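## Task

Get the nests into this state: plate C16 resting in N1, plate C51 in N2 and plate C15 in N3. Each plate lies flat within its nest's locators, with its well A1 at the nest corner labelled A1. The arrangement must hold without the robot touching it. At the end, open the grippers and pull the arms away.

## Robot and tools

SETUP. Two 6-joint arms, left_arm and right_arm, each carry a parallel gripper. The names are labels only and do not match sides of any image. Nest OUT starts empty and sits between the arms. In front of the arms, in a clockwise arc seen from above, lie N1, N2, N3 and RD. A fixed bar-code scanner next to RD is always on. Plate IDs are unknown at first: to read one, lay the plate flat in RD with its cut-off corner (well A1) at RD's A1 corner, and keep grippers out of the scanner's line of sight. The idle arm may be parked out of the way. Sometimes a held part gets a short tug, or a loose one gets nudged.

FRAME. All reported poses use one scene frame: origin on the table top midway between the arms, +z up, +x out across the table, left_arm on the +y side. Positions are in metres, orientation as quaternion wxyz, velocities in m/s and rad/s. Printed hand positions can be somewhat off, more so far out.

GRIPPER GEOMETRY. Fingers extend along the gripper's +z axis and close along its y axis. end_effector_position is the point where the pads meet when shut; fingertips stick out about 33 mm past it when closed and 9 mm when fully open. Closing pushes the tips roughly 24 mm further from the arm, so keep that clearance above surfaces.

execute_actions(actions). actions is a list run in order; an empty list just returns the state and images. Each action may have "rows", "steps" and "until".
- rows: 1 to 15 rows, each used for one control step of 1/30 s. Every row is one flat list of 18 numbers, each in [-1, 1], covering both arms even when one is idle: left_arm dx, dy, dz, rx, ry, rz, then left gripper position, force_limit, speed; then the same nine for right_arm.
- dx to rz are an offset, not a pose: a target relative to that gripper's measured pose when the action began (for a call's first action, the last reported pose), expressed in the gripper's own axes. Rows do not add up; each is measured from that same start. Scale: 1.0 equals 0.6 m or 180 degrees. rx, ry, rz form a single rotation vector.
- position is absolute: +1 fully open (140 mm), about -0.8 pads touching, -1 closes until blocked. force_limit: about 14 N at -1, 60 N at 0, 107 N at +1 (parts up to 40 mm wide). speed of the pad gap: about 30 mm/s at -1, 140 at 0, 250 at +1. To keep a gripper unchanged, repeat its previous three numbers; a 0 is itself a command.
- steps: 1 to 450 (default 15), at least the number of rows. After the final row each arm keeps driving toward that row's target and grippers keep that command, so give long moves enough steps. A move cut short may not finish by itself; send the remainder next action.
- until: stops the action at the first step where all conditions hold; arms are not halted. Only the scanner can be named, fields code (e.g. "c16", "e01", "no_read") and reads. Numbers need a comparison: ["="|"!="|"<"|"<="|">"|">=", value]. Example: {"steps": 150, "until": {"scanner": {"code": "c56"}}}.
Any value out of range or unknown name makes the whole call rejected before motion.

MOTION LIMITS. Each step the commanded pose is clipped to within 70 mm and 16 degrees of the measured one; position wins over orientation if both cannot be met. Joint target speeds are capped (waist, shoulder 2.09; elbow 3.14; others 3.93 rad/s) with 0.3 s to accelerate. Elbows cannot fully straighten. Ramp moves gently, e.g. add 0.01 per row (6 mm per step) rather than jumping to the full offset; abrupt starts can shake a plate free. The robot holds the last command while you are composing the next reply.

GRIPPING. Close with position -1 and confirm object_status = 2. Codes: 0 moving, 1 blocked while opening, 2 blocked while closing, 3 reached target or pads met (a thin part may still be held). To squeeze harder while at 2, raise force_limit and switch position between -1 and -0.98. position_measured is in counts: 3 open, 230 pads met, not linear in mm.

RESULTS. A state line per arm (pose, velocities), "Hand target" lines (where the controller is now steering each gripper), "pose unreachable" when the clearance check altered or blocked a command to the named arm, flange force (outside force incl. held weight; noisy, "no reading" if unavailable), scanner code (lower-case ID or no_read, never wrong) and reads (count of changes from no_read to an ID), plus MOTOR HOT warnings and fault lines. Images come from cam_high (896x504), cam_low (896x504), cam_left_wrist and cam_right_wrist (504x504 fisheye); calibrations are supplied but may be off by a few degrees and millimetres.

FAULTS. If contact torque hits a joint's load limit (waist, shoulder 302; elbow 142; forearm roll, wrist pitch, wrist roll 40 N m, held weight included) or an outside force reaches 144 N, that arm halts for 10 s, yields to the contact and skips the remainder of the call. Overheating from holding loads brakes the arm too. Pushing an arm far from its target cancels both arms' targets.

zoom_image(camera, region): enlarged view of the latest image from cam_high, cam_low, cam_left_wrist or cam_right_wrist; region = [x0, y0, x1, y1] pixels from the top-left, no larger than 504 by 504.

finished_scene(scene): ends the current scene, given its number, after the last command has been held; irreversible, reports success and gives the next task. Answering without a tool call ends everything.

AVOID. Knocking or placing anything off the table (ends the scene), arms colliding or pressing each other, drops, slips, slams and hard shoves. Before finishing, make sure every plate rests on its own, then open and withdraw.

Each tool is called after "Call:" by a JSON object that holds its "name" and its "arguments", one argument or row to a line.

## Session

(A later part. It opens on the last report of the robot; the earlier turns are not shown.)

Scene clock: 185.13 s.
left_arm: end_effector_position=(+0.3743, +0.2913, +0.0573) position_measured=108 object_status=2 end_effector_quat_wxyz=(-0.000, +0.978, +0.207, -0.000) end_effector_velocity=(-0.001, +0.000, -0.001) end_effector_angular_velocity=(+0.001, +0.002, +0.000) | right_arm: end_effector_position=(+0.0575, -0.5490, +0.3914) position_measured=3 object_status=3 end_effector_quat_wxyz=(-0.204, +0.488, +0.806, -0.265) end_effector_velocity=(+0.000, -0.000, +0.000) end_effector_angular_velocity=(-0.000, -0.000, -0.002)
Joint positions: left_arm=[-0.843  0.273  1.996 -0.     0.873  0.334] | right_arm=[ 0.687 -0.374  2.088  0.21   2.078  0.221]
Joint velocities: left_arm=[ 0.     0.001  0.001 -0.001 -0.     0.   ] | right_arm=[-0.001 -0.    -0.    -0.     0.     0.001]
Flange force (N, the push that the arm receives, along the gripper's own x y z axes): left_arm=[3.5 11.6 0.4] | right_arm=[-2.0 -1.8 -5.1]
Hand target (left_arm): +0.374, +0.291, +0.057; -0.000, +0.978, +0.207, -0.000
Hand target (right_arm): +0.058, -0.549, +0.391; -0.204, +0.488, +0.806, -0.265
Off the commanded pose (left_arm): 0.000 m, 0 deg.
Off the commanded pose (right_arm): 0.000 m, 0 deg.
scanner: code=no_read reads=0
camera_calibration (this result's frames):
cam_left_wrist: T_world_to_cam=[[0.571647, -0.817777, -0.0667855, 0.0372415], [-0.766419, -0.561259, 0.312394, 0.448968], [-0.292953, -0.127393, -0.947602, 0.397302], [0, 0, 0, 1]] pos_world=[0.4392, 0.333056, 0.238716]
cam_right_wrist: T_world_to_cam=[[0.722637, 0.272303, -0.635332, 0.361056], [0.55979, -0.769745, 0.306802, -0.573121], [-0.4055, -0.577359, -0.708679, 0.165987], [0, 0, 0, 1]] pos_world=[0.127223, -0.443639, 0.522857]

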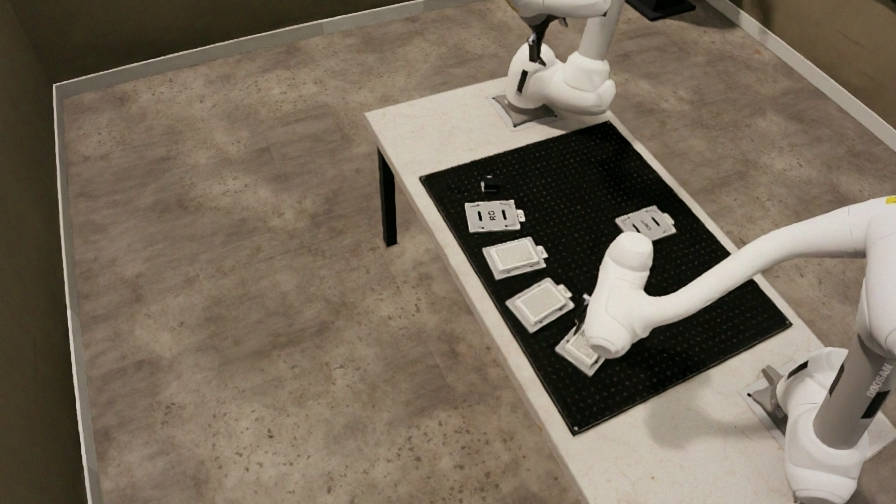

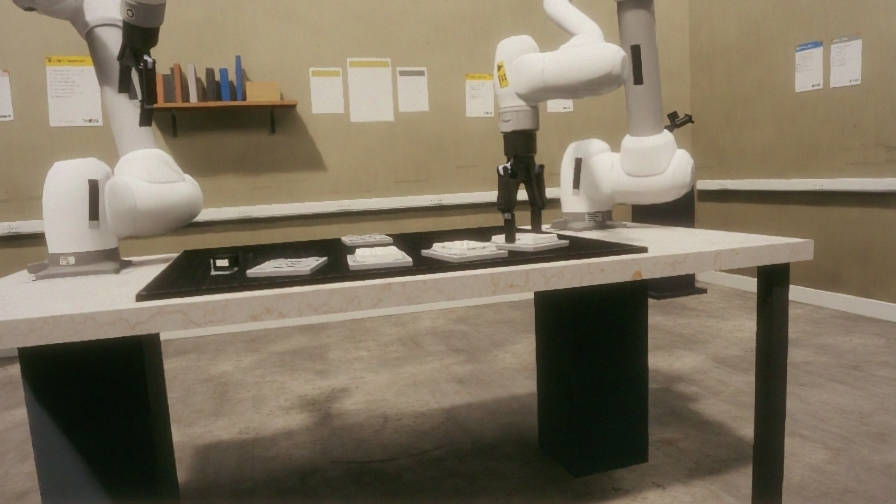

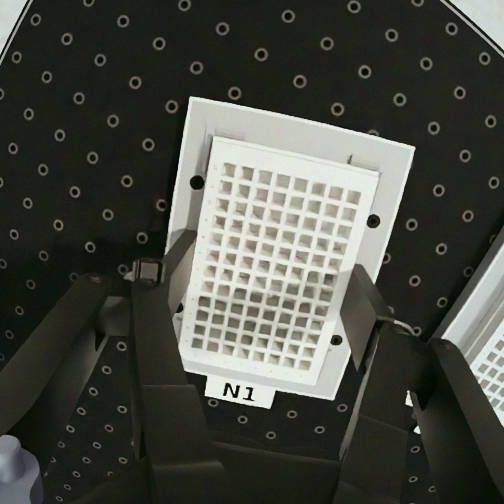

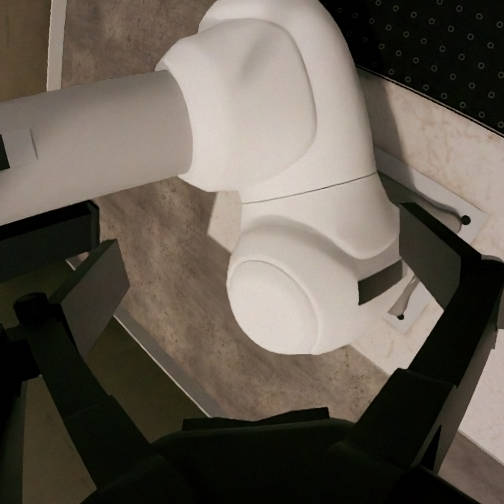

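Call:
{"name": "execute_actions", "arguments": {
  "actions": [
    {"rows":[[0,0,0.0015,0,0,0,-1,0,-0.5,0,0,0,0,0,0,1,0,0]],"steps":8},
    {"rows":[[0,0,0,0,0,0,0.45,0,0,0,0,0,0,0,0,1,0,0]],"steps":8},
    {"rows":[[0,0,-0.05,0,0,0,0.45,0,0,0,0,0,0,0,0,1,0,0],[0,0,-0.1,0,0,0,0.45,0,0,0,0,0,0,0,0,1,0,0],[0,0,-0.1,0,0,0,0.45,0,0,0,0,0,0,0,0,1,0,0],[0,0,-0.1,0,0,0,0.45,0,0,0,0,0,0,0,0,1,0,0],[0,0,-0.1,0,0,0,0.45,0,0,0,0,0,0,0,0,1,0,0],[-0.2,0,-0.3,0,0,0,0.45,0,0,0,0,0,0,0,0,1,0,0]],"steps":30}
  ]
}}

Call:
{"name": "zoom_image", "arguments": {
  "camera": "cam_low",
  "region": [340, 220, 580, 280]
}}

Scene clock: 190.57 s.
left_arm: end_effector_position=(+0.2645, +0.2425, +0.2365) position_measured=72 object_status=3 end_effector_quat_wxyz=(-0.000, +0.978, +0.207, -0.001) end_effector_velocity=(+0.000, -0.000, -0.001) end_effector_angular_velocity=(+0.002, +0.001, -0.000) | right_arm: end_effector_position=(+0.0575, -0.5490, +0.3914) position_measured=3 object_status=3 end_effector_quat_wxyz=(-0.204, +0.488, +0.806, -0.265) end_effector_velocity=(-0.000, +0.000, +0.000) end_effector_angular_velocity=(+0.000, +0.000, -0.000)
Joint positions: left_arm=[-1.046  0.064  1.877 -0.001  1.202  0.131] | right_arm=[ 0.687 -0.374  2.088  0.21   2.078  0.221]
Joint velocities: left_arm=[-0.     0.002  0.     0.     0.     0.   ] | right_arm=[-0. -0. -0.  0.  0.  0.]
Flange force (N, the push that the arm receives, along the gripper's own x y z axes): left_arm=[-0.6 7.0 -5.1] | right_arm=[-2.0 -2.9 -4.1]
Flange force at the end of the 1st action (N, along the gripper's axes at the end of the call): left_arm=[3.5 4.2 -1.8] | right_arm=[-5.5 -2.8 -4.8]
Flange force at the end of the 2nd action (N, along the gripper's axes at the end of the call): left_arm=[3.1 7.1 -1.9] | right_arm=[-4.3 -3.4 -4.6]
Hand target (left_arm): +0.265, +0.243, +0.237; -0.000, +0.978, +0.207, -0.001
Hand target (right_arm): +0.058, -0.549, +0.391; -0.204, +0.488, +0.806, -0.265
Off the commanded pose (left_arm): 0.000 m, 0 deg.
Off the commanded pose (right_arm): 0.000 m, 0 deg.
scanner: code=no_read reads=0
camera_calibration (this result's frames):
cam_left_wrist: T_world_to_cam=[[0.571488, -0.817874, -0.0669584, 0.0722478], [-0.766416, -0.561127, 0.31264, 0.281356], [-0.293272, -0.127352, -0.947509, 0.528832], [0, 0, 0, 1]] pos_world=[0.329439, 0.284314, 0.417948]
cam_right_wrist: T_world_to_cam=[[0.722637, 0.272303, -0.635332, 0.361056], [0.55979, -0.769745, 0.306803, -0.573121], [-0.4055, -0.577359, -0.708679, 0.165987], [0, 0, 0, 1]] pos_world=[0.127223, -0.443639, 0.522857]

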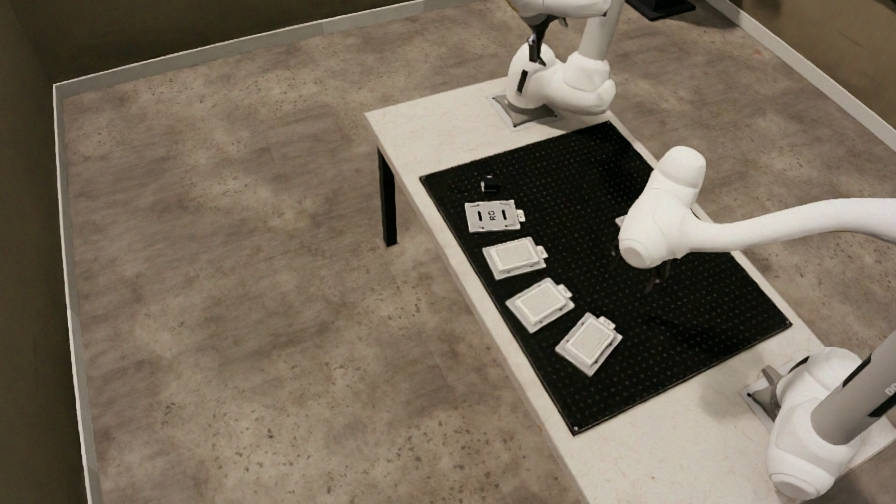

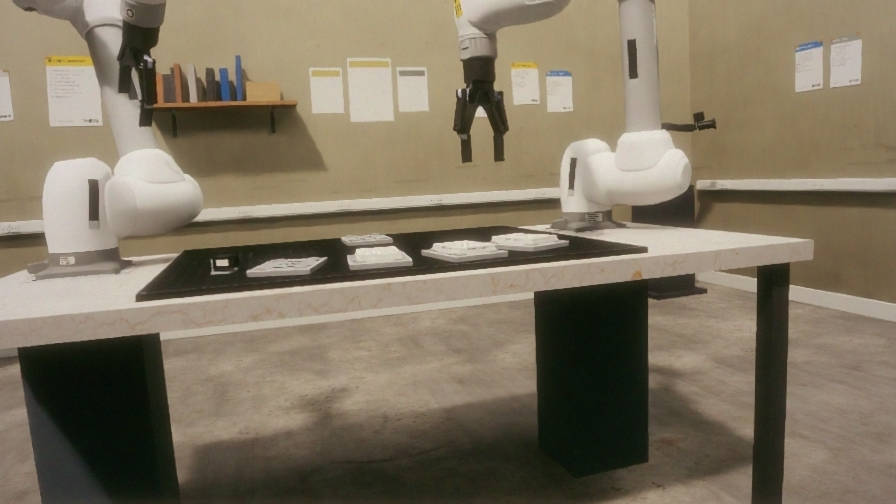

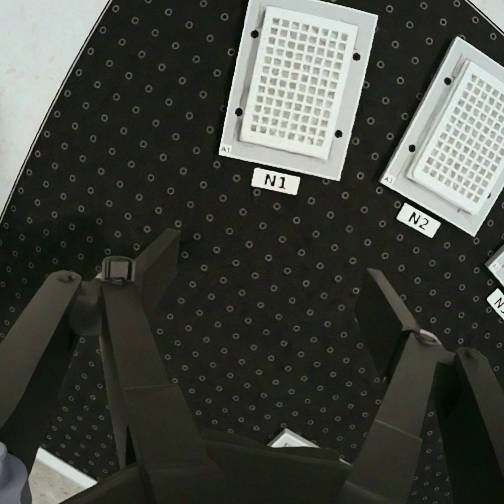

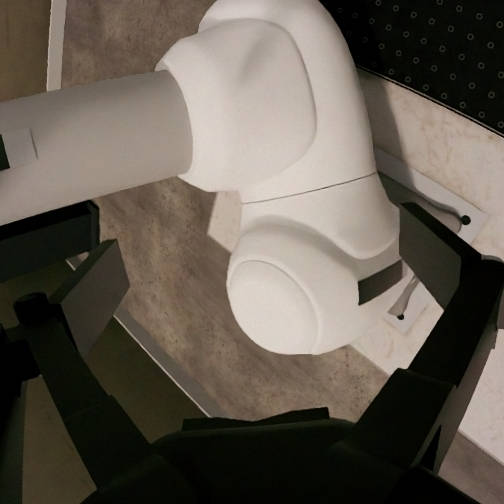

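Region (340, 220, 580, 280) of cam_low's 896x504 image, scaled by 2.100, with more detail than that image has; it fills the top 126 rows of this view, and the rest is white.

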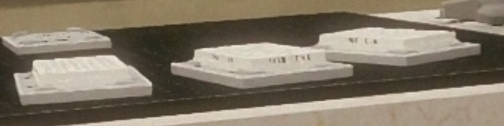

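Call:
{"name": "finished_scene", "arguments": {
  "scene": 1
}}

The scene is finished: the task was done.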